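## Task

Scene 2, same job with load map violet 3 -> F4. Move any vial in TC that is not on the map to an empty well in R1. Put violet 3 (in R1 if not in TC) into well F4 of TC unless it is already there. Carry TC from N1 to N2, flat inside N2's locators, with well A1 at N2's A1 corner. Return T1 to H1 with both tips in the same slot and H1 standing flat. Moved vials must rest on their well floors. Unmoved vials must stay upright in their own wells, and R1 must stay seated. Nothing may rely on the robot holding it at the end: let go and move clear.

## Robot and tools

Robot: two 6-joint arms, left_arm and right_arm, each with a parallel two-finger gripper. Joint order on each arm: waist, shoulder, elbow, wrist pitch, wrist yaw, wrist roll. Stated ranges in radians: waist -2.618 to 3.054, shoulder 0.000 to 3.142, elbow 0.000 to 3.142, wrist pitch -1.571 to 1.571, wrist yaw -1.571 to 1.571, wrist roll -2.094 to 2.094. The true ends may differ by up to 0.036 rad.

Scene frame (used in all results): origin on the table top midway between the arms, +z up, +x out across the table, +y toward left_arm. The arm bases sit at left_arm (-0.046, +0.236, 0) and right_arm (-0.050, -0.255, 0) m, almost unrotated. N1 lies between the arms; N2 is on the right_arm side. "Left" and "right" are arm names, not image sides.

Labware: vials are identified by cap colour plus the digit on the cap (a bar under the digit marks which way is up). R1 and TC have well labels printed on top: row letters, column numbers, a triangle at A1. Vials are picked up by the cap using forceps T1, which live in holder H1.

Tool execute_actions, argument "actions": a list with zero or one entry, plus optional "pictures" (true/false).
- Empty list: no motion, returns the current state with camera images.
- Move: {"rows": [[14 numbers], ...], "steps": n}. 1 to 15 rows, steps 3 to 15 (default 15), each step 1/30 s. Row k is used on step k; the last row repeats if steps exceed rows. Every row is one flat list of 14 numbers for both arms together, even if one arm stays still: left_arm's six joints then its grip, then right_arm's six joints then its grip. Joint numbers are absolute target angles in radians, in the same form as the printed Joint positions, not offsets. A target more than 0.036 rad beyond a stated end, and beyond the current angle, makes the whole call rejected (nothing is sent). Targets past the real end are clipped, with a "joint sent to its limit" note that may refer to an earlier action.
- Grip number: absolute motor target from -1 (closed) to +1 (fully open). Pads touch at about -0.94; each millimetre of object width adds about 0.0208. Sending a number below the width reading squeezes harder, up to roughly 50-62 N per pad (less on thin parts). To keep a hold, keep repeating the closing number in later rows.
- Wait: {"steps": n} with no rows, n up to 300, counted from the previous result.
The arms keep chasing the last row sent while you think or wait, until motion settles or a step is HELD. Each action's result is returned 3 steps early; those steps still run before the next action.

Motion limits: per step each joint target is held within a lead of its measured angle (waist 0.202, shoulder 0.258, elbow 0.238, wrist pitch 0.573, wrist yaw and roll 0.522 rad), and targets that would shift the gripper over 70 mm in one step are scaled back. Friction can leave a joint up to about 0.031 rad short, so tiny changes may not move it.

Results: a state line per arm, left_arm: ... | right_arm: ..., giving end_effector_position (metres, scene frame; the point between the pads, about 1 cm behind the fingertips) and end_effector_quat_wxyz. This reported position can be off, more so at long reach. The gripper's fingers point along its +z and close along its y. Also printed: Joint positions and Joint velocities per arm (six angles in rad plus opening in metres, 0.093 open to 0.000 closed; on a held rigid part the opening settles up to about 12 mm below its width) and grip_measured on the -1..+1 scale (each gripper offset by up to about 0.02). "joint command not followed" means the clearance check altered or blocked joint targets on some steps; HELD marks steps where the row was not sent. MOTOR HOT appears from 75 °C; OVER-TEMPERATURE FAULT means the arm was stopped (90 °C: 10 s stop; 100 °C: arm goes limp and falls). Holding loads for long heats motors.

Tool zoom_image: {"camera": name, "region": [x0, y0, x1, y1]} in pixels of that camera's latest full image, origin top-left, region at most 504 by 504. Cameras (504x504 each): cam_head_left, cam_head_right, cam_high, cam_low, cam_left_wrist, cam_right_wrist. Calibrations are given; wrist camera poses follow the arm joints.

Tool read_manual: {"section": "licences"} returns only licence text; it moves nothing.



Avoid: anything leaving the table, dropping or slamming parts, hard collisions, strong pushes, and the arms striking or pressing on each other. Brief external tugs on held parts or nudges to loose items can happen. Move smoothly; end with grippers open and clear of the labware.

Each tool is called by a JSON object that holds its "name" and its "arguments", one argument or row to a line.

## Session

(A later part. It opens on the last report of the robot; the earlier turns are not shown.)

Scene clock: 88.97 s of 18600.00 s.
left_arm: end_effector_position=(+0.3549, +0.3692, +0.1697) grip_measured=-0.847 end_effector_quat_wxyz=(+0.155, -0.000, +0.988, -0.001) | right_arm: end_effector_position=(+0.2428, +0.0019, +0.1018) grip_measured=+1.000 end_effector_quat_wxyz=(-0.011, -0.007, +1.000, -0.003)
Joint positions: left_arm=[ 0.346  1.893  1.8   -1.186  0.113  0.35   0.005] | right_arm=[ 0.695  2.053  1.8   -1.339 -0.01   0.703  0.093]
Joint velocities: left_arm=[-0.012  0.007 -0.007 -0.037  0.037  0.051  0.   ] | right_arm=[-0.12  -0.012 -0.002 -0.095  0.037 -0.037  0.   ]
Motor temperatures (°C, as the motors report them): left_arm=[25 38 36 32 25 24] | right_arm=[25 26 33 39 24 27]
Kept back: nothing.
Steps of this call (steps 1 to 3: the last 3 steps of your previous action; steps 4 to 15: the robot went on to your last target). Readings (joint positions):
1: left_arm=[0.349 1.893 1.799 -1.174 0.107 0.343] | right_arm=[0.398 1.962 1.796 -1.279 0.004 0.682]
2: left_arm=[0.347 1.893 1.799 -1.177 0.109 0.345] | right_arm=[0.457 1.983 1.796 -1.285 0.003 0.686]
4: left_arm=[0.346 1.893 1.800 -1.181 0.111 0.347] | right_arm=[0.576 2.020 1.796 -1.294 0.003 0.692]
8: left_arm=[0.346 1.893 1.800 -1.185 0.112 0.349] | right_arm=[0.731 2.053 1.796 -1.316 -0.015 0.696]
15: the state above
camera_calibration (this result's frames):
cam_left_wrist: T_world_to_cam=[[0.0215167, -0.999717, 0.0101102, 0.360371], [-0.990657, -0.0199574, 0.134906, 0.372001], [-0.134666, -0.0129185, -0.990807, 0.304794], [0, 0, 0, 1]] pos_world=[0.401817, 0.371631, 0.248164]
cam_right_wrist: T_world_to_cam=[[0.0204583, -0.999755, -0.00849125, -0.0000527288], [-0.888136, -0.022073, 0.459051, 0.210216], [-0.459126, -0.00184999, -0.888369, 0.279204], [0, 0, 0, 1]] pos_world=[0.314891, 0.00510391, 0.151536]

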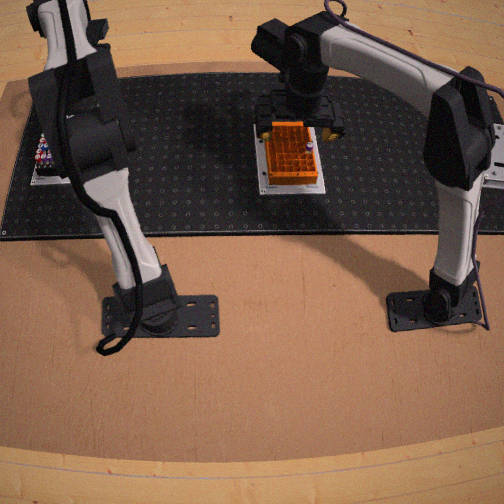

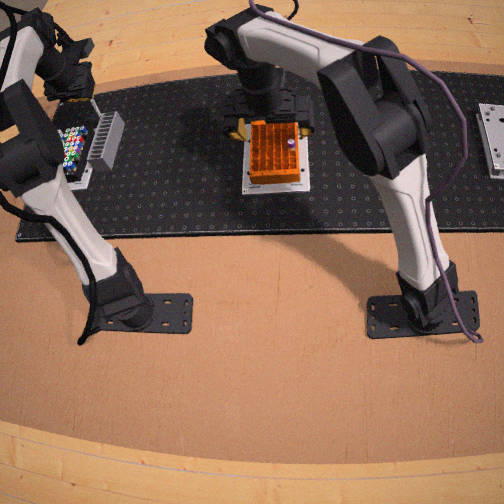

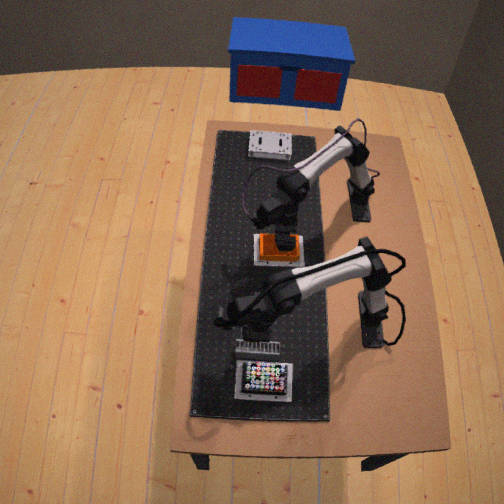

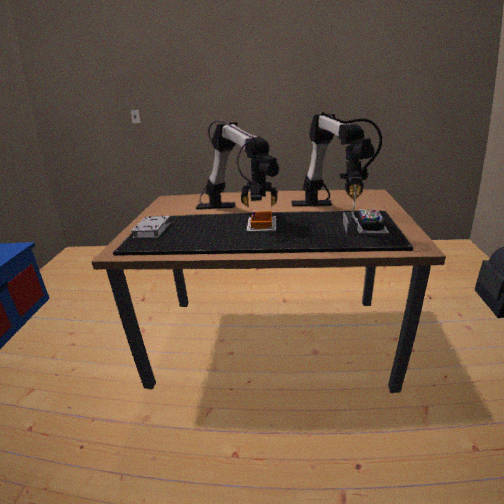

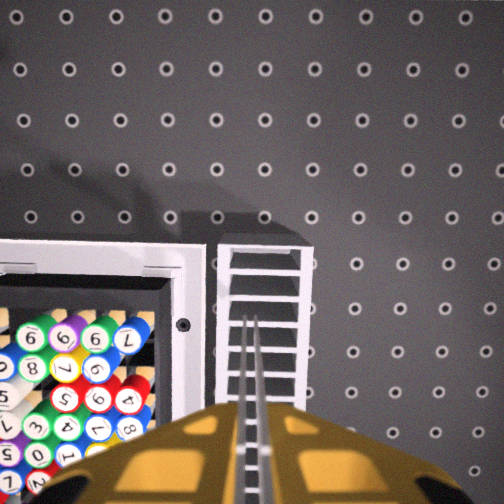

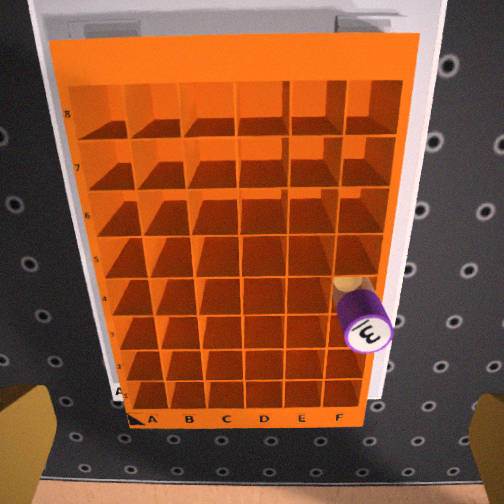

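{"name": "execute_actions", "arguments": {
  "actions": [
    {"rows":[[0.33,1.885,1.785,-1.16,0.122,0.355,-0.85,0.692,2.08,1.825,-1.33,0,0.71,1],[0.325,1.885,1.778,-1.153,0.122,0.355,-0.85,0.692,2.09,1.83,-1.32,0,0.71,1],[0.321,1.885,1.771,-1.146,0.122,0.355,-0.85,0.692,2.1,1.835,-1.31,0,0.71,1],[0.321,1.885,1.764,-1.139,0.122,0.355,-0.85,0.692,2.11,1.84,-1.3,0,0.71,1],[0.321,1.885,1.757,-1.132,0.122,0.355,-0.85,0.692,2.12,1.845,-1.29,0,0.71,1],[0.321,1.885,1.75,-1.125,0.122,0.355,-0.85,0.692,2.13,1.85,-1.28,0,0.71,1],[0.321,1.885,1.743,-1.118,0.122,0.355,-0.85,0.692,2.14,1.855,-1.27,0,0.71,1],[0.321,1.885,1.736,-1.114,0.122,0.355,-0.85,0.692,2.15,1.855,-1.26,0,0.71,1],[0.321,1.885,1.73,-1.114,0.122,0.355,-0.85,0.692,2.16,1.855,-1.248,0,0.71,1]],"steps":15}
  ]
}}

{"name": "execute_actions", "arguments": {
  "actions": [
    {"steps":12}
  ],
  "pictures": true
}}

Scene clock: 89.60 s of 18600.00 s.
left_arm: end_effector_position=(+0.3545, +0.3623, +0.1541) grip_measured=-0.847 end_effector_quat_wxyz=(+0.147, +0.007, +0.989, -0.006) | right_arm: end_effector_position=(+0.2612, +0.0157, +0.0797) grip_measured=+1.000 end_effector_quat_wxyz=(-0.004, -0.004, +1.000, +0.001)
Joint positions: left_arm=[ 0.331  1.893  1.742 -1.147  0.114  0.351  0.005] | right_arm=[ 0.692  2.138  1.842 -1.28  -0.008  0.705  0.093]
Joint velocities: left_arm=[ 0.007  0.012 -0.046  0.022 -0.037 -0.037 -0.   ] | right_arm=[-0.012  0.198  0.002  0.095  0.022 -0.022  0.   ]
Motor temperatures (°C, as the motors report them): left_arm=[25 38 36 31 25 24] | right_arm=[25 26 33 39 24 27]
Steps of this call (steps 1 to 7: the robot went on to your last target; steps 8 to 19: the first 12 steps of this action). Readings (joint positions):
8: left_arm=[0.346 1.893 1.800 -1.186 0.113 0.350] | right_arm=[0.692 2.053 1.800 -1.343 -0.008 0.705]
9: left_arm=[0.345 1.893 1.799 -1.185 0.113 0.350] | right_arm=[0.692 2.055 1.804 -1.343 -0.008 0.705]
11: left_arm=[0.341 1.893 1.791 -1.176 0.113 0.350] | right_arm=[0.692 2.064 1.817 -1.339 -0.008 0.705]
15: left_arm=[0.332 1.893 1.761 -1.156 0.113 0.351] | right_arm=[0.692 2.100 1.839 -1.311 -0.008 0.705]
19: the state above

Scene clock: 90.00 s of 18600.00 s.
left_arm: end_effector_position=(+0.3567, +0.3631, +0.1546) grip_measured=-0.847 end_effector_quat_wxyz=(+0.152, +0.007, +0.988, -0.004) | right_arm: end_effector_position=(+0.2637, +0.0178, +0.0761) grip_measured=+1.000 end_effector_quat_wxyz=(-0.002, -0.004, +1.000, +0.003)
Joint positions: left_arm=[ 0.331  1.893  1.742 -1.136  0.114  0.351  0.005] | right_arm=[ 0.692  2.147  1.842 -1.265 -0.008  0.705  0.093]
Joint velocities: left_arm=[-0.012 -0.002 -0.017 -0.051 -0.022 -0.051 -0.   ] | right_arm=[-0.002 -0.012 -0.012 -0.022  0.007 -0.022  0.   ]
Motor temperatures (°C, as the motors report them): left_arm=[25 38 36 31 25 24] | right_arm=[25 26 33 39 24 27]
Kept back: nothing.
Steps of this call (steps 1 to 3: the last 3 steps of your previous action; steps 4 to 12: the robot went on to your last target). Readings (joint positions):
1: left_arm=[0.331 1.893 1.742 -1.146 0.114 0.351] | right_arm=[0.692 2.144 1.842 -1.277 -0.008 0.705]
2: left_arm=[0.331 1.893 1.742 -1.144 0.114 0.351] | right_arm=[0.692 2.146 1.842 -1.274 -0.008 0.705]
4: left_arm=[0.331 1.893 1.742 -1.141 0.114 0.351] | right_arm=[0.692 2.147 1.842 -1.270 -0.008 0.705]
8: left_arm=[0.331 1.893 1.742 -1.138 0.114 0.351] | right_arm=[0.692 2.147 1.842 -1.267 -0.008 0.705]
12: the state above
camera_calibration (this result's frames):
cam_left_wrist: T_world_to_cam=[[0.00605662, -0.999889, 0.013623, 0.359463], [-0.98986, -0.00406133, 0.141989, 0.368572], [-0.141918, -0.0143449, -0.989774, 0.292997], [0, 0, 0, 1]] pos_world=[0.404239, 0.365123, 0.232771]
cam_right_wrist: T_world_to_cam=[[0.0161715, -0.999662, -0.0203786, 0.0172663], [-0.896429, -0.0235233, 0.442562, 0.244391], [-0.442892, 0.011111, -0.896506, 0.26212], [0, 0, 0, 1]] pos_world=[0.334891, 0.0200969, 0.127186]

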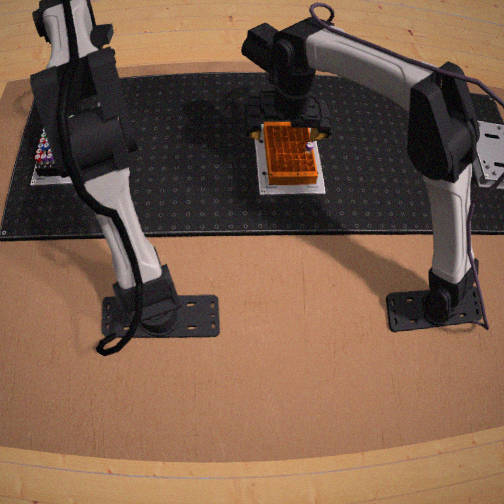

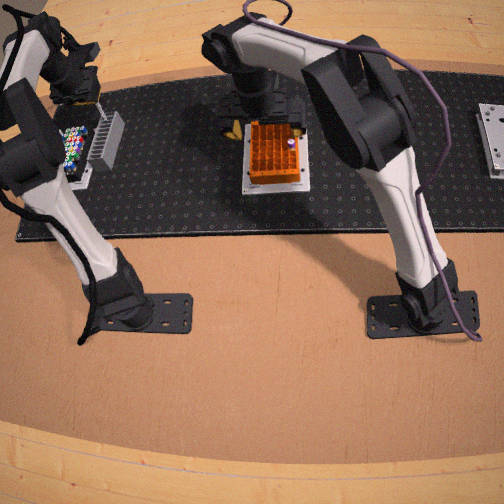

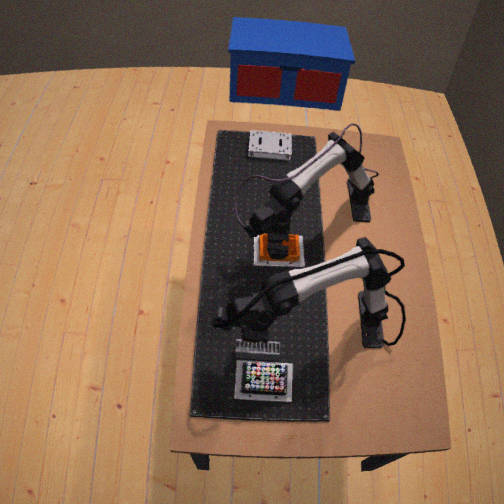

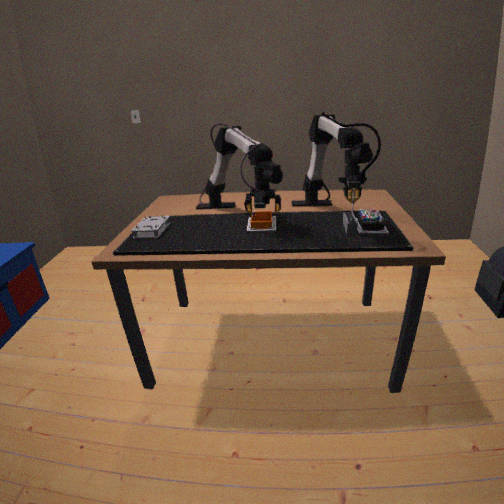

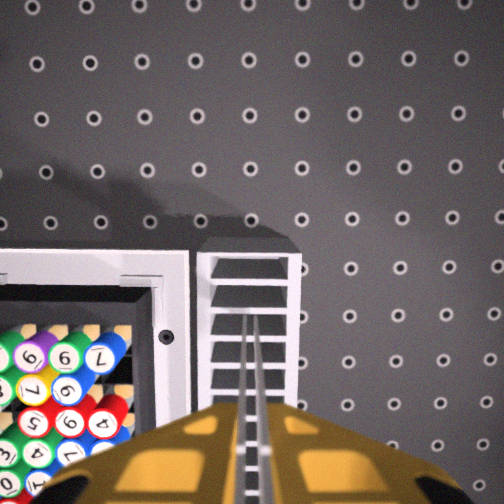

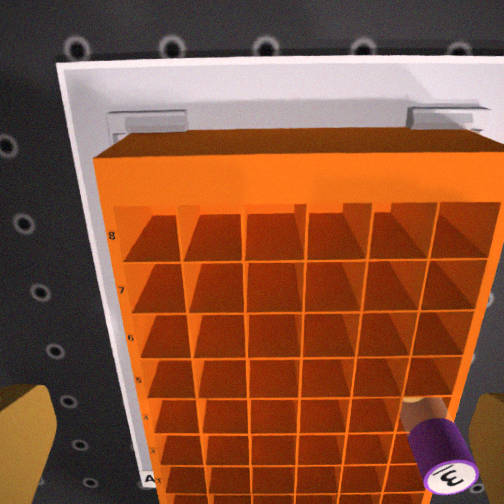

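{"name": "execute_actions", "arguments": {
  "actions": [
    {"rows":[[0.321,1.885,1.73,-1.092,0.122,0.355,-0.85,0.685,2.13,1.84,-1.248,0,0.71,1],[0.321,1.885,1.73,-1.092,0.122,0.355,-0.85,0.68,2.115,1.84,-1.248,0,0.71,1],[0.321,1.885,1.73,-1.092,0.122,0.355,-0.85,0.677,2.10,1.83,-1.248,0,0.71,1],[0.321,1.885,1.73,-1.092,0.122,0.355,-0.85,0.677,2.09,1.815,-1.24,0,0.71,1],[0.321,1.885,1.73,-1.092,0.122,0.355,-0.85,0.677,2.09,1.80,-1.232,0,0.71,1],[0.321,1.885,1.73,-1.092,0.122,0.355,-0.85,0.677,2.09,1.785,-1.232,0,0.71,1],[0.321,1.885,1.73,-1.092,0.122,0.355,-0.85,0.677,2.09,1.77,-1.232,0,0.71,1],[0.321,1.885,1.73,-1.092,0.122,0.355,-0.85,0.677,2.09,1.758,-1.232,0,0.71,1]],"steps":15}
  ]
}}

{"name": "execute_actions", "arguments": {
  "actions": [
    {"steps":10}
  ],
  "pictures": true
}}

Scene clock: 90.63 s of 18600.00 s.
left_arm: end_effector_position=(+0.3612, +0.3648, +0.1561) grip_measured=-0.847 end_effector_quat_wxyz=(+0.161, +0.008, +0.987, -0.001) | right_arm: end_effector_position=(+0.2584, +0.0094, +0.0848) grip_measured=+1.000 end_effector_quat_wxyz=(+0.004, -0.001, +1.000, +0.009)
Joint positions: left_arm=[ 0.331  1.893  1.742 -1.115  0.114  0.351  0.005] | right_arm=[ 0.685  2.086  1.782 -1.249 -0.008  0.705  0.093]
Joint velocities: left_arm=[ 0.002  0.017  0.007  0.037 -0.051 -0.007  0.   ] | right_arm=[-0.022 -0.017 -0.154  0.022 -0.066  0.037  0.   ]
Motor temperatures (°C, as the motors report them): left_arm=[25 38 36 31 25 24] | right_arm=[25 26 33 39 24 27]
Steps of this call (steps 1 to 7: the robot went on to your last target; steps 8 to 19: the first 12 steps of this action). Readings (joint positions):
8: left_arm=[0.331 1.893 1.742 -1.135 0.114 0.351] | right_arm=[0.692 2.147 1.842 -1.264 -0.008 0.705]
9: left_arm=[0.331 1.893 1.742 -1.131 0.114 0.351] | right_arm=[0.692 2.146 1.842 -1.264 -0.008 0.705]
11: left_arm=[0.331 1.893 1.742 -1.124 0.114 0.351] | right_arm=[0.691 2.135 1.840 -1.262 -0.008 0.705]
15: left_arm=[0.331 1.893 1.742 -1.118 0.114 0.351] | right_arm=[0.686 2.093 1.808 -1.250 -0.008 0.705]
19: the state above

Scene clock: 90.97 s of 18600.00 s.
left_arm: end_effector_position=(+0.3615, +0.3649, +0.1562) grip_measured=-0.847 end_effector_quat_wxyz=(+0.162, +0.008, +0.987, -0.001) | right_arm: end_effector_position=(+0.2576, +0.0087, +0.0836) grip_measured=+1.000 end_effector_quat_wxyz=(+0.003, -0.001, +1.000, +0.007)
Joint positions: left_arm=[ 0.331  1.893  1.742 -1.114  0.114  0.351  0.005] | right_arm=[ 0.685  2.086  1.778 -1.248 -0.008  0.705  0.093]
Joint velocities: left_arm=[ 0.012 -0.002 -0.002  0.022  0.037  0.007 -0.001] | right_arm=[-0.007 -0.007 -0.017  0.007  0.037  0.022  0.   ]
Motor temperatures (°C, as the motors report them): left_arm=[25 38 36 31 25 24] | right_arm=[25 27 33 39 24 27]
Kept back: nothing.
Steps of this call (steps 1 to 3: the last 3 steps of your previous action; steps 4 to 10: the robot went on to your last target). Readings (joint positions):
1: left_arm=[0.331 1.893 1.742 -1.115 0.114 0.351] | right_arm=[0.685 2.086 1.779 -1.249 -0.008 0.705]
2: left_arm=[0.331 1.893 1.742 -1.115 0.114 0.351] | right_arm=[0.685 2.086 1.778 -1.249 -0.008 0.705]
4: left_arm=[0.331 1.893 1.742 -1.115 0.114 0.351] | right_arm=[0.685 2.086 1.778 -1.249 -0.008 0.705]
8: left_arm=[0.331 1.893 1.742 -1.114 0.114 0.351] | right_arm=[0.685 2.086 1.778 -1.249 -0.008 0.705]
10: the state above
camera_calibration (this result's frames):
cam_left_wrist: T_world_to_cam=[[0.00585155, -0.999964, 0.00612208, 0.362447], [-0.992595, -0.00506539, 0.121366, 0.377683], [-0.12133, -0.00678692, -0.992589, 0.285475], [0, 0, 0, 1]] pos_world=[0.407403, 0.366285, 0.235303]
cam_right_wrist: T_world_to_cam=[[0.00879464, -0.999542, -0.0289531, 0.0110375], [-0.901029, -0.0204783, 0.433275, 0.237409], [-0.433669, 0.0222771, -0.900797, 0.26414], [0, 0, 0, 1]] pos_world=[0.328365, 0.0100099, 0.135392]

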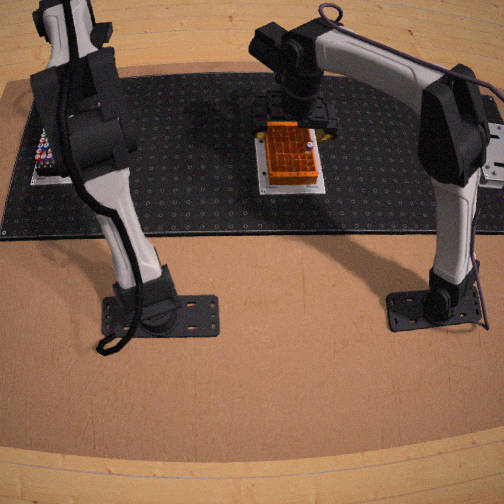

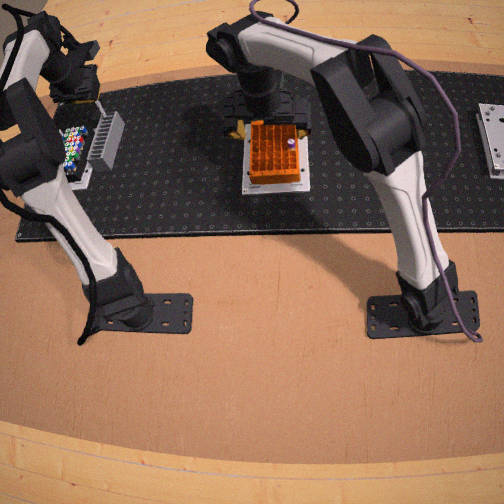

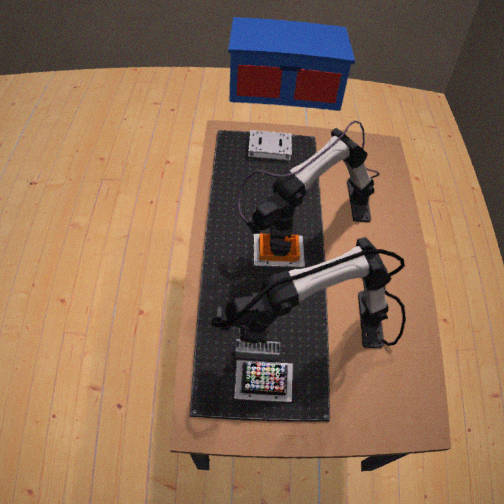

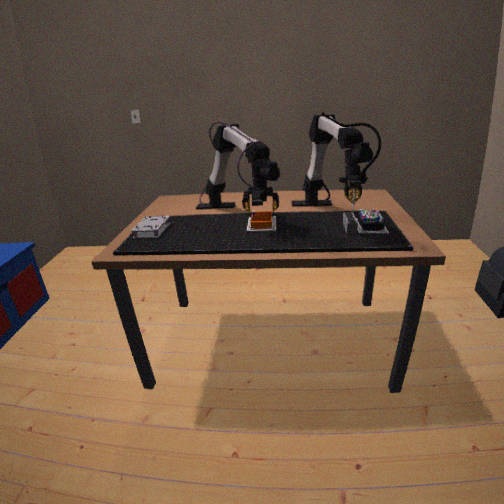

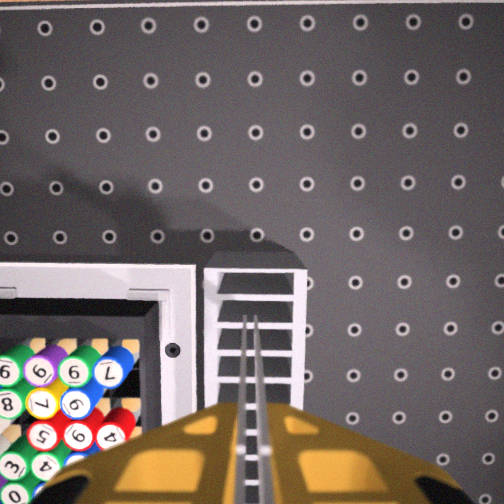

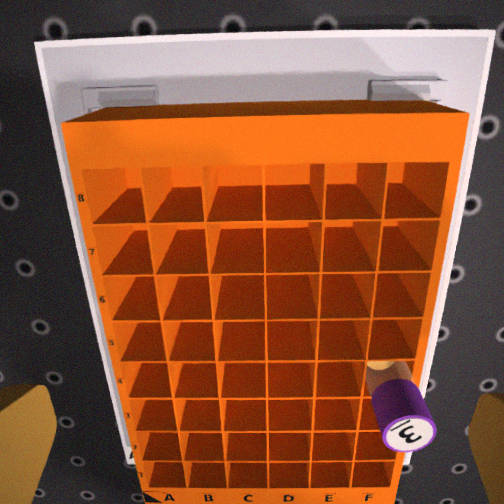

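{"name": "execute_actions", "arguments": {
  "actions": [
    {"rows":[[0.321,1.885,1.724,-1.082,0.122,0.355,-0.85,0.672,2.105,1.754,-1.228,0,0.71,1],[0.321,1.885,1.717,-1.074,0.122,0.355,-0.85,0.672,2.107,1.75,-1.223,0,0.71,1],[0.321,1.885,1.71,-1.067,0.122,0.355,-0.85,0.672,2.109,1.745,-1.218,0,0.71,1],[0.321,1.885,1.703,-1.06,0.122,0.355,-0.85,0.672,2.111,1.74,-1.212,0,0.71,1],[0.321,1.885,1.696,-1.053,0.122,0.355,-0.85,0.672,2.113,1.735,-1.206,0,0.71,1],[0.321,1.885,1.689,-1.046,0.122,0.355,-0.85,0.672,2.115,1.73,-1.2,0,0.71,1],[0.321,1.885,1.682,-1.039,0.122,0.355,-0.85,0.672,2.117,1.725,-1.194,0,0.71,1],[0.321,1.885,1.675,-1.032,0.122,0.355,-0.85,0.672,2.119,1.72,-1.188,0,0.71,1],[0.321,1.885,1.668,-1.025,0.122,0.355,-0.85,0.672,2.121,1.715,-1.182,0,0.71,1],[0.321,1.885,1.661,-1.018,0.122,0.355,-0.85,0.672,2.123,1.71,-1.176,0,0.71,1],[0.321,1.885,1.654,-1.011,0.122,0.355,-0.85,0.672,2.125,1.705,-1.17,0,0.71,1],[0.321,1.885,1.647,-1.004,0.122,0.355,-0.85,0.672,2.125,1.70,-1.165,0,0.71,1],[0.321,1.885,1.64,-0.997,0.122,0.355,-0.85,0.672,2.125,1.697,-1.162,0,0.71,1],[0.321,1.885,1.633,-0.99,0.122,0.355,-0.85,0.672,2.125,1.697,-1.162,0,0.71,1],[0.321,1.885,1.626,-0.983,0.122,0.355,-0.85,0.672,2.125,1.697,-1.162,0,0.71,1]],"steps":15}
  ]
}}

{"name": "execute_actions", "arguments": {
  "actions": [
    {"rows":[[0.321,1.885,1.619,-0.976,0.122,0.355,-0.85,0.672,2.125,1.697,-1.162,0,0.71,1],[0.321,1.885,1.612,-0.969,0.122,0.355,-0.85,0.672,2.125,1.697,-1.162,0,0.71,1],[0.321,1.885,1.605,-0.962,0.122,0.355,-0.85,0.672,2.125,1.697,-1.162,0,0.71,1],[0.321,1.885,1.598,-0.955,0.122,0.355,-0.85,0.672,2.125,1.697,-1.162,0,0.71,1],[0.321,1.885,1.591,-0.948,0.122,0.355,-0.85,0.672,2.125,1.697,-1.162,0,0.71,1],[0.321,1.885,1.584,-0.941,0.122,0.355,-0.85,0.672,2.125,1.697,-1.162,0,0.71,1],[0.321,1.885,1.577,-0.934,0.122,0.355,-0.85,0.672,2.125,1.697,-1.162,0,0.71,1],[0.321,1.885,1.57,-0.927,0.122,0.355,-0.85,0.672,2.125,1.697,-1.162,0,0.71,1],[0.321,1.885,1.563,-0.92,0.122,0.355,-0.85,0.672,2.125,1.697,-1.162,0,0.71,1],[0.321,1.885,1.556,-0.913,0.122,0.355,-0.85,0.672,2.125,1.697,-1.162,0,0.71,1],[0.321,1.885,1.549,-0.906,0.122,0.355,-0.85,0.672,2.125,1.697,-1.162,0,0.71,1],[0.321,1.885,1.542,-0.899,0.122,0.355,-0.85,0.672,2.125,1.697,-1.162,0,0.71,1],[0.321,1.885,1.535,-0.894,0.122,0.355,-0.85,0.672,2.125,1.697,-1.162,0,0.71,1],[0.321,1.885,1.53,-0.892,0.122,0.355,-0.85,0.672,2.125,1.697,-1.162,0,0.71,1]],"steps":15}
  ]
}}

{"name": "execute_actions", "arguments": {
  "actions": [
    {"steps":10}
  ],
  "pictures": true
}}

Scene clock: 91.90 s of 18600.00 s.
left_arm: end_effector_position=(+0.3607, +0.3646, +0.1382) grip_measured=-0.847 end_effector_quat_wxyz=(+0.158, +0.008, +0.987, -0.002) | right_arm: end_effector_position=(+0.2574, +0.0063, +0.0690) grip_measured=+1.000 end_effector_quat_wxyz=(-0.001, +0.001, +1.000, +0.004)
Joint positions: left_arm=[ 0.331  1.893  1.672 -1.053  0.114  0.351  0.005] | right_arm=[ 0.681  2.094  1.732 -1.204 -0.008  0.705  0.093]
Joint velocities: left_arm=[-0.002  0.007 -0.193  0.183 -0.022 -0.037 -0.   ] | right_arm=[-0.002  0.076 -0.159  0.154  0.007  0.051  0.   ]
Motor temperatures (°C, as the motors report them): left_arm=[25 38 36 31 25 24] | right_arm=[25 27 33 38 24 27]
Steps of this call (steps 1 to 15: the robot went on to your last target; step 16: nothing new was sent; steps 17 to 28: the first 12 steps of this action). Readings (joint positions):
17: left_arm=[0.331 1.893 1.742 -1.114 0.114 0.351] | right_arm=[0.685 2.086 1.778 -1.248 -0.008 0.705]
18: left_arm=[0.331 1.893 1.740 -1.110 0.114 0.351] | right_arm=[0.685 2.086 1.778 -1.247 -0.008 0.705]
20: left_arm=[0.331 1.893 1.731 -1.099 0.114 0.351] | right_arm=[0.684 2.086 1.773 -1.241 -0.008 0.705]
24: left_arm=[0.331 1.893 1.700 -1.078 0.114 0.351] | right_arm=[0.681 2.086 1.751 -1.224 -0.008 0.705]
28: the state above

Scene clock: 92.40 s of 18600.00 s.
left_arm: end_effector_position=(+0.3608, +0.3646, +0.1123) grip_measured=-0.847 end_effector_quat_wxyz=(+0.160, +0.008, +0.987, -0.001) | right_arm: end_effector_position=(+0.2582, +0.0070, +0.0607) grip_measured=+1.000 end_effector_quat_wxyz=(-0.002, +0.001, +1.000, +0.004)
Joint positions: left_arm=[ 0.331  1.893  1.568 -0.945  0.114  0.351  0.005] | right_arm=[ 0.681  2.106  1.717 -1.18  -0.008  0.705  0.093]
Joint velocities: left_arm=[ 0.002  0.002 -0.217  0.183 -0.037 -0.037 -0.   ] | right_arm=[ 0.012 -0.012  0.002 -0.007 -0.037 -0.051  0.   ]
Motor temperatures (°C, as the motors report them): left_arm=[25 39 36 31 25 24] | right_arm=[25 27 33 38 24 27]
Steps of this call (steps 1 to 3: the last 3 steps of your previous action; steps 4 to 15: the first 12 steps of this action). Readings (joint positions):
4: left_arm=[0.331 1.893 1.645 -1.025 0.114 0.351] | right_arm=[0.681 2.104 1.718 -1.190 -0.008 0.705]
5: left_arm=[0.331 1.893 1.638 -1.017 0.114 0.351] | right_arm=[0.681 2.105 1.717 -1.188 -0.008 0.705]
7: left_arm=[0.331 1.893 1.624 -1.003 0.114 0.351] | right_arm=[0.681 2.106 1.717 -1.185 -0.008 0.705]
11: left_arm=[0.331 1.893 1.596 -0.974 0.114 0.351] | right_arm=[0.681 2.106 1.717 -1.181 -0.008 0.705]
15: the state above

Scene clock: 92.73 s of 18600.00 s.
left_arm: end_effector_position=(+0.3608, +0.3646, +0.1061) grip_measured=-0.847 end_effector_quat_wxyz=(+0.161, +0.008, +0.987, -0.001) | right_arm: end_effector_position=(+0.2584, +0.0072, +0.0607) grip_measured=+1.000 end_effector_quat_wxyz=(-0.001, +0.001, +1.000, +0.004)
Joint positions: left_arm=[ 0.331  1.893  1.543 -0.917  0.114  0.351  0.005] | right_arm=[ 0.681  2.106  1.717 -1.179 -0.008  0.705  0.093]
Joint velocities: left_arm=[-0.002 -0.012 -0.007 -0.022 -0.007  0.022  0.001] | right_arm=[ 0.017  0.002 -0.017  0.037 -0.037 -0.051  0.   ]
Motor temperatures (°C, as the motors report them): left_arm=[25 39 36 31 25 24] | right_arm=[25 27 33 38 24 27]
Kept back: nothing.
Steps of this call (steps 1 to 3: the last 3 steps of your previous action; steps 4 to 10: the robot went on to your last target). Readings (joint positions):
1: left_arm=[0.331 1.893 1.561 -0.938 0.114 0.351] | right_arm=[0.681 2.106 1.717 -1.179 -0.008 0.705]
2: left_arm=[0.331 1.893 1.555 -0.932 0.114 0.351] | right_arm=[0.681 2.106 1.717 -1.179 -0.008 0.705]
4: left_arm=[0.331 1.893 1.546 -0.925 0.114 0.351] | right_arm=[0.681 2.106 1.717 -1.179 -0.008 0.705]
8: left_arm=[0.331 1.893 1.543 -0.918 0.114 0.351] | right_arm=[0.681 2.106 1.717 -1.179 -0.008 0.705]
10: the state above
camera_calibration (this result's frames):
cam_left_wrist: T_world_to_cam=[[0.00574327, -0.99996, 0.00685255, 0.362388], [-0.99248, -0.00486213, 0.122311, 0.382839], [-0.122273, -0.00750349, -0.992468, 0.236223], [0, 0, 0, 1]] pos_world=[0.406763, 0.366007, 0.185135]
cam_right_wrist: T_world_to_cam=[[0.00438576, -0.999752, -0.0218474, 0.00949505], [-0.897416, -0.0135734, 0.440977, 0.246521], [-0.441164, 0.0176721, -0.897252, 0.245657], [0, 0, 0, 1]] pos_world=[0.329565, 0.00849754, 0.111913]

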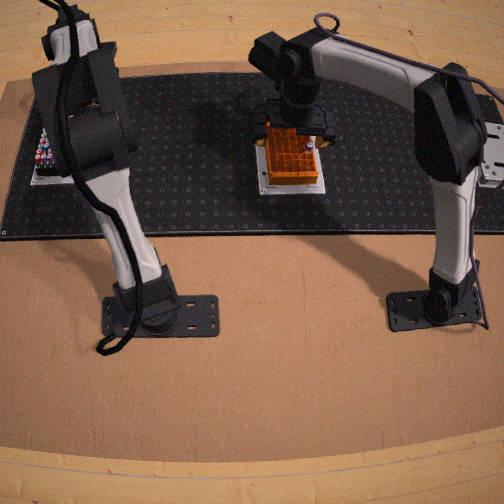

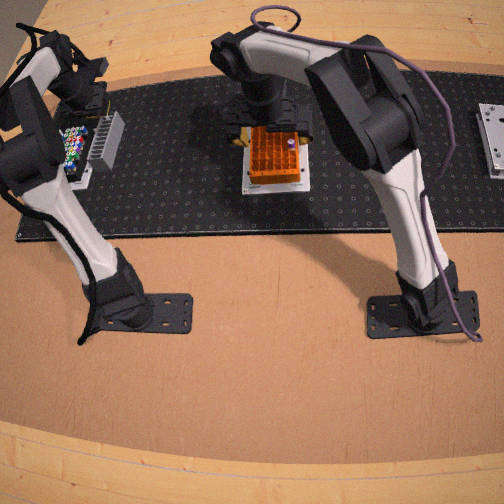

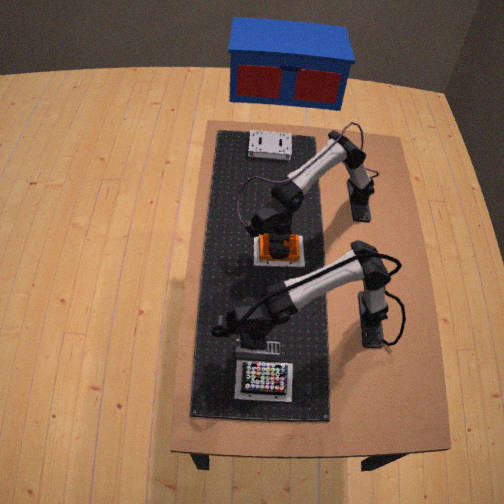

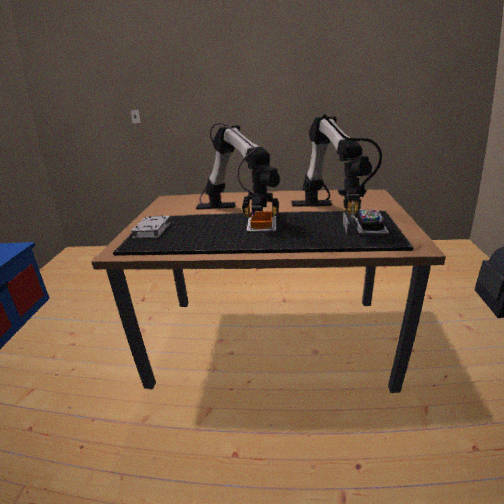

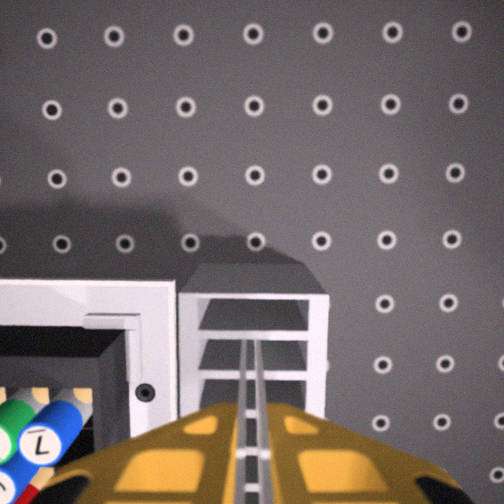

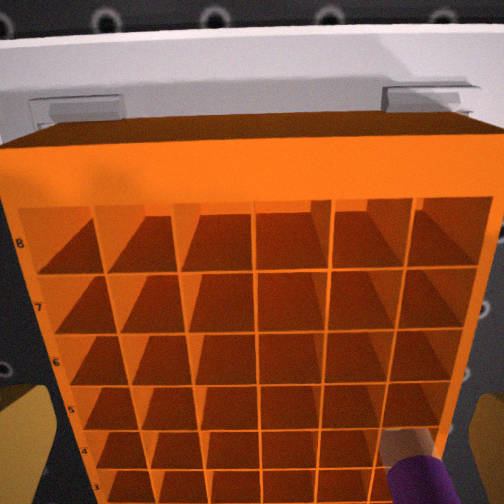

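Both good. Release forceps, lower right.

{"name": "execute_actions", "arguments": {
  "actions": [
    {"rows":[[0.321,1.885,1.525,-0.89,0.122,0.355,-0.85,0.672,2.127,1.692,-1.153,0,0.71,1],[0.321,1.885,1.52,-0.885,0.122,0.355,-0.85,0.672,2.128,1.687,-1.146,0,0.71,1],[0.321,1.885,1.52,-0.882,0.122,0.355,-0.85,0.672,2.13,1.682,-1.14,0,0.71,1],[0.321,1.885,1.52,-0.882,0.122,0.355,-0.85,0.672,2.131,1.677,-1.134,0,0.71,1],[0.321,1.885,1.52,-0.882,0.122,0.355,-0.8,0.672,2.132,1.672,-1.128,0,0.71,1],[0.321,1.885,1.52,-0.882,0.122,0.355,-0.75,0.672,2.134,1.667,-1.122,0,0.71,1],[0.321,1.885,1.52,-0.882,0.122,0.355,-0.7,0.672,2.135,1.662,-1.116,0,0.71,1],[0.321,1.885,1.52,-0.882,0.122,0.355,-0.65,0.672,2.136,1.657,-1.11,0,0.71,1],[0.321,1.885,1.52,-0.882,0.122,0.355,-0.6,0.672,2.137,1.652,-1.104,0,0.71,1],[0.321,1.885,1.52,-0.882,0.122,0.355,-0.5,0.672,2.138,1.647,-1.098,0,0.71,1],[0.321,1.885,1.52,-0.882,0.122,0.355,-0.4,0.672,2.139,1.642,-1.092,0,0.71,1],[0.321,1.885,1.52,-0.882,0.122,0.355,-0.3,0.672,2.14,1.637,-1.086,0,0.71,1],[0.321,1.885,1.52,-0.882,0.122,0.355,-0.2,0.672,2.141,1.632,-1.08,0,0.71,1],[0.321,1.885,1.52,-0.882,0.122,0.355,-0.1,0.672,2.141,1.629,-1.079,0,0.71,1],[0.321,1.885,1.52,-0.882,0.122,0.355,0,0.672,2.141,1.629,-1.079,0,0.71,1]],"steps":15}
  ]
}}

{"name": "execute_actions", "arguments": {
  "actions": [
    {"rows":[[0.321,1.885,1.56,-0.925,0.122,0.355,0,0.672,2.141,1.629,-1.079,0,0.71,1],[0.321,1.885,1.58,-0.95,0.122,0.355,0,0.672,2.141,1.629,-1.079,0,0.71,1],[0.321,1.885,1.60,-0.97,0.122,0.355,0,0.672,2.141,1.629,-1.079,0,0.71,1],[0.321,1.885,1.62,-0.99,0.122,0.355,0,0.672,2.141,1.629,-1.079,0,0.71,1],[0.321,1.885,1.64,-1.01,0.122,0.355,0,0.672,2.141,1.629,-1.079,0,0.71,1],[0.321,1.885,1.66,-1.03,0.122,0.355,0,0.672,2.141,1.629,-1.079,0,0.71,0.95],[0.321,1.885,1.68,-1.05,0.122,0.355,0,0.672,2.141,1.629,-1.079,0,0.71,0.9],[0.321,1.885,1.70,-1.07,0.122,0.355,0,0.672,2.141,1.629,-1.079,0,0.71,0.86],[0.321,1.885,1.72,-1.09,0.122,0.355,0,0.672,2.141,1.629,-1.079,0,0.71,0.82],[0.321,1.885,1.74,-1.11,0.122,0.355,0,0.672,2.141,1.629,-1.079,0,0.71,0.78],[0.321,1.885,1.76,-1.13,0.122,0.355,0,0.672,2.141,1.629,-1.079,0,0.71,0.74],[0.321,1.885,1.78,-1.15,0.122,0.355,0,0.672,2.141,1.629,-1.079,0,0.71,0.7],[0.321,1.885,1.80,-1.17,0.122,0.355,0,0.672,2.141,1.629,-1.079,0,0.71,0.66],[0.321,1.885,1.82,-1.19,0.122,0.355,0,0.672,2.141,1.629,-1.079,0,0.71,0.62],[0.321,1.885,1.84,-1.21,0.122,0.355,0,0.672,2.141,1.629,-1.079,0,0.71,0.62]],"steps":15}
  ]
}}

{"name": "execute_actions", "arguments": {
  "actions": [
    {"steps":8}
  ],
  "pictures": true
}}

Scene clock: 93.60 s of 18600.00 s.
left_arm: end_effector_position=(+0.3615, +0.3644, +0.1042) grip_measured=-0.357 end_effector_quat_wxyz=(+0.164, +0.008, +0.987, -0.001) | right_arm: end_effector_position=(+0.2572, +0.0061, +0.0478) grip_measured=+1.000 end_effector_quat_wxyz=(-0.001, +0.001, +1.000, +0.004)
Joint positions: left_arm=[ 0.331  1.893  1.534 -0.904  0.116  0.351  0.028] | right_arm=[ 0.681  2.108  1.668 -1.127 -0.008  0.705  0.093]
Joint velocities: left_arm=[ 0.017 -0.007  0.007  0.037  0.066  0.037  0.113] | right_arm=[ 0.002  0.066 -0.12   0.198  0.022 -0.007  0.   ]
Motor temperatures (°C, as the motors report them): left_arm=[25 39 36 31 25 24] | right_arm=[25 27 33 38 24 27]
Steps of this call (steps 1 to 14: the robot went on to your last target; steps 15 to 26: the first 12 steps of this action). Readings (joint positions):
15: left_arm=[0.331 1.893 1.543 -0.916 0.114 0.351] | right_arm=[0.681 2.106 1.717 -1.178 -0.008 0.705]
16: left_arm=[0.331 1.893 1.541 -0.915 0.114 0.351] | right_arm=[0.681 2.106 1.717 -1.176 -0.008 0.705]
18: left_arm=[0.331 1.893 1.537 -0.911 0.114 0.351] | right_arm=[0.681 2.106 1.712 -1.167 -0.008 0.705]
22: left_arm=[0.331 1.893 1.534 -0.907 0.116 0.351] | right_arm=[0.681 2.106 1.688 -1.147 -0.008 0.705]
26: the state above

Scene clock: 94.10 s of 18600.00 s.
left_arm: end_effector_position=(+0.3713, +0.3680, +0.1559) grip_measured=-0.003 end_effector_quat_wxyz=(+0.183, +0.010, +0.983, +0.006) | right_arm: end_effector_position=(+0.2577, +0.0076, +0.0383) grip_measured=+0.737 end_effector_quat_wxyz=(-0.002, +0.001, +1.000, +0.006)
Joint positions: left_arm=[ 0.331  1.893  1.727 -1.056  0.116  0.351  0.045] | right_arm=[ 0.681  2.121  1.649 -1.095 -0.012  0.704  0.081]
Joint velocities: left_arm=[-0.007 -0.007  0.589 -0.52  -0.037 -0.022  0.002] | right_arm=[ 0.002  0.017 -0.012  0.007 -0.022 -0.051 -0.04 ]
Motor temperatures (°C, as the motors report them): left_arm=[25 39 36 31 25 24] | right_arm=[25 28 33 38 24 27]
Steps of this call (steps 1 to 3: the last 3 steps of your previous action; steps 4 to 15: the first 12 steps of this action). Readings (joint positions):
4: left_arm=[0.331 1.893 1.534 -0.904 0.116 0.351] | right_arm=[0.681 2.117 1.652 -1.109 -0.008 0.705]
5: left_arm=[0.331 1.893 1.538 -0.910 0.116 0.351] | right_arm=[0.681 2.118 1.651 -1.107 -0.008 0.705]
7: left_arm=[0.331 1.893 1.560 -0.936 0.116 0.351] | right_arm=[0.681 2.121 1.649 -1.104 -0.008 0.705]
11: left_arm=[0.331 1.893 1.644 -0.991 0.116 0.351] | right_arm=[0.681 2.121 1.649 -1.097 -0.010 0.705]
15: the state above

Scene clock: 94.37 s of 18600.00 s.
left_arm: end_effector_position=(+0.3666, +0.3663, +0.1794) grip_measured=-0.003 end_effector_quat_wxyz=(+0.178, +0.009, +0.984, +0.004) | right_arm: end_effector_position=(+0.2577, +0.0076, +0.0383) grip_measured=+0.704 end_effector_quat_wxyz=(-0.002, +0.000, +1.000, +0.006)
Joint positions: left_arm=[ 0.331  1.893  1.824 -1.162  0.116  0.351  0.045] | right_arm=[ 0.681  2.121  1.649 -1.095 -0.012  0.703  0.079]
Joint velocities: left_arm=[ 0.012  0.007 -0.007 -0.3   -0.022  0.007  0.   ] | right_arm=[ 0.002 -0.012  0.002 -0.037 -0.007 -0.007  0.   ]
Motor temperatures (°C, as the motors report them): left_arm=[25 39 36 31 25 24] | right_arm=[25 28 33 38 24 27]
Kept back: nothing.
Steps of this call (steps 1 to 3: the last 3 steps of your previous action; steps 4 to 8: the robot went on to your last target). Readings (joint positions):
1: left_arm=[0.331 1.893 1.747 -1.074 0.116 0.351] | right_arm=[0.681 2.121 1.649 -1.095 -0.012 0.704]
2: left_arm=[0.331 1.893 1.766 -1.093 0.116 0.351] | right_arm=[0.681 2.121 1.649 -1.095 -0.012 0.703]
4: left_arm=[0.331 1.893 1.802 -1.128 0.116 0.351] | right_arm=[0.681 2.121 1.649 -1.095 -0.012 0.703]
8: the state above
camera_calibration (this result's frames):
cam_left_wrist: T_world_to_cam=[[0.00460007, -0.999984, -0.0034173, 0.365841], [-0.996105, -0.0048831, 0.0880426, 0.387112], [-0.0880578, 0.00299899, -0.996111, 0.293992], [0, 0, 0, 1]] pos_world=[0.40981, 0.366844, 0.260016]
cam_right_wrist: T_world_to_cam=[[0.00626659, -0.999633, -0.0263426, 0.00915481], [-0.896603, -0.0172815, 0.442498, 0.255593], [-0.442791, 0.0208458, -0.896382, 0.225606], [0, 0, 0, 1]] pos_world=[0.329004, 0.00886553, 0.0893712]

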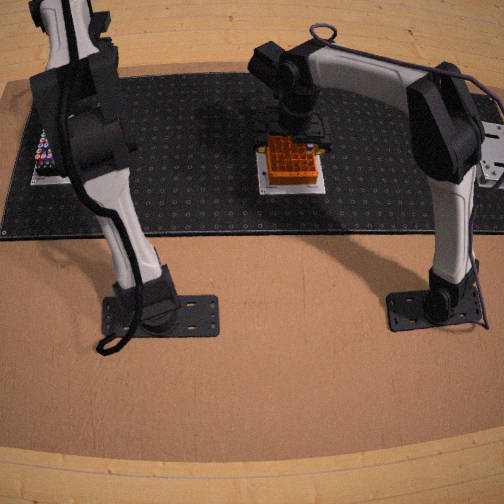

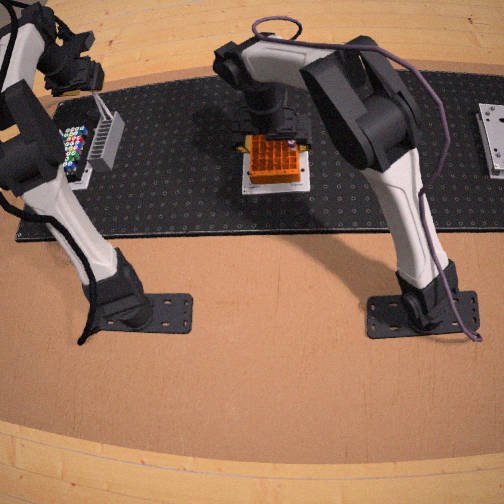

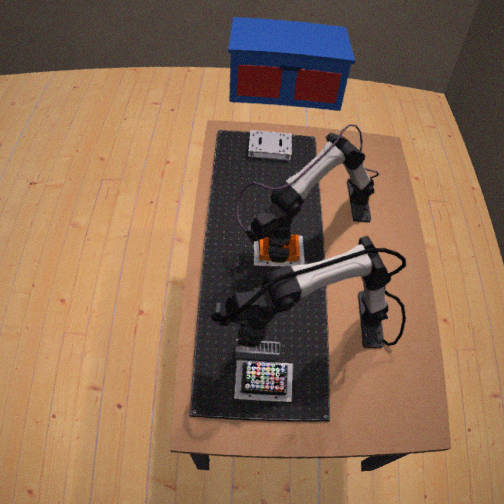

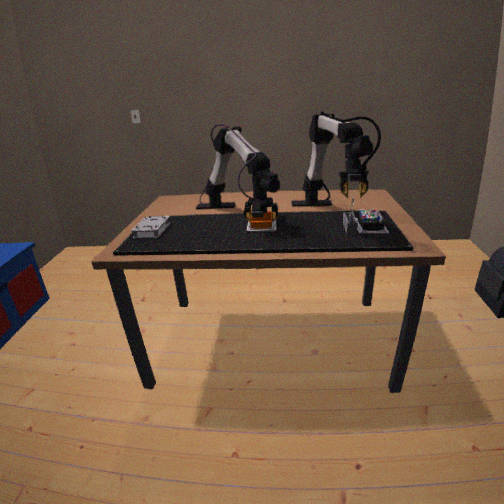

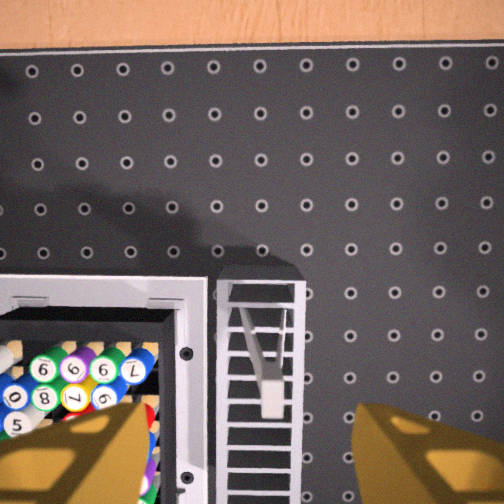

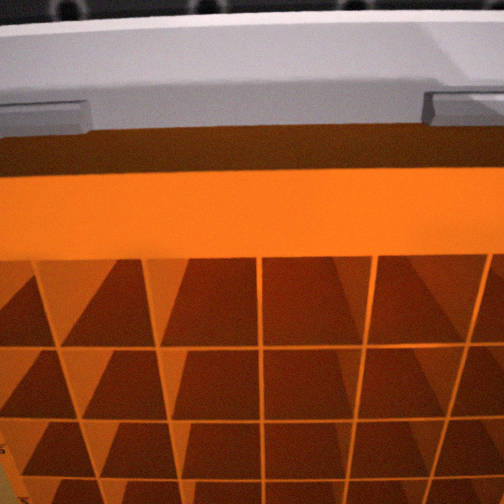

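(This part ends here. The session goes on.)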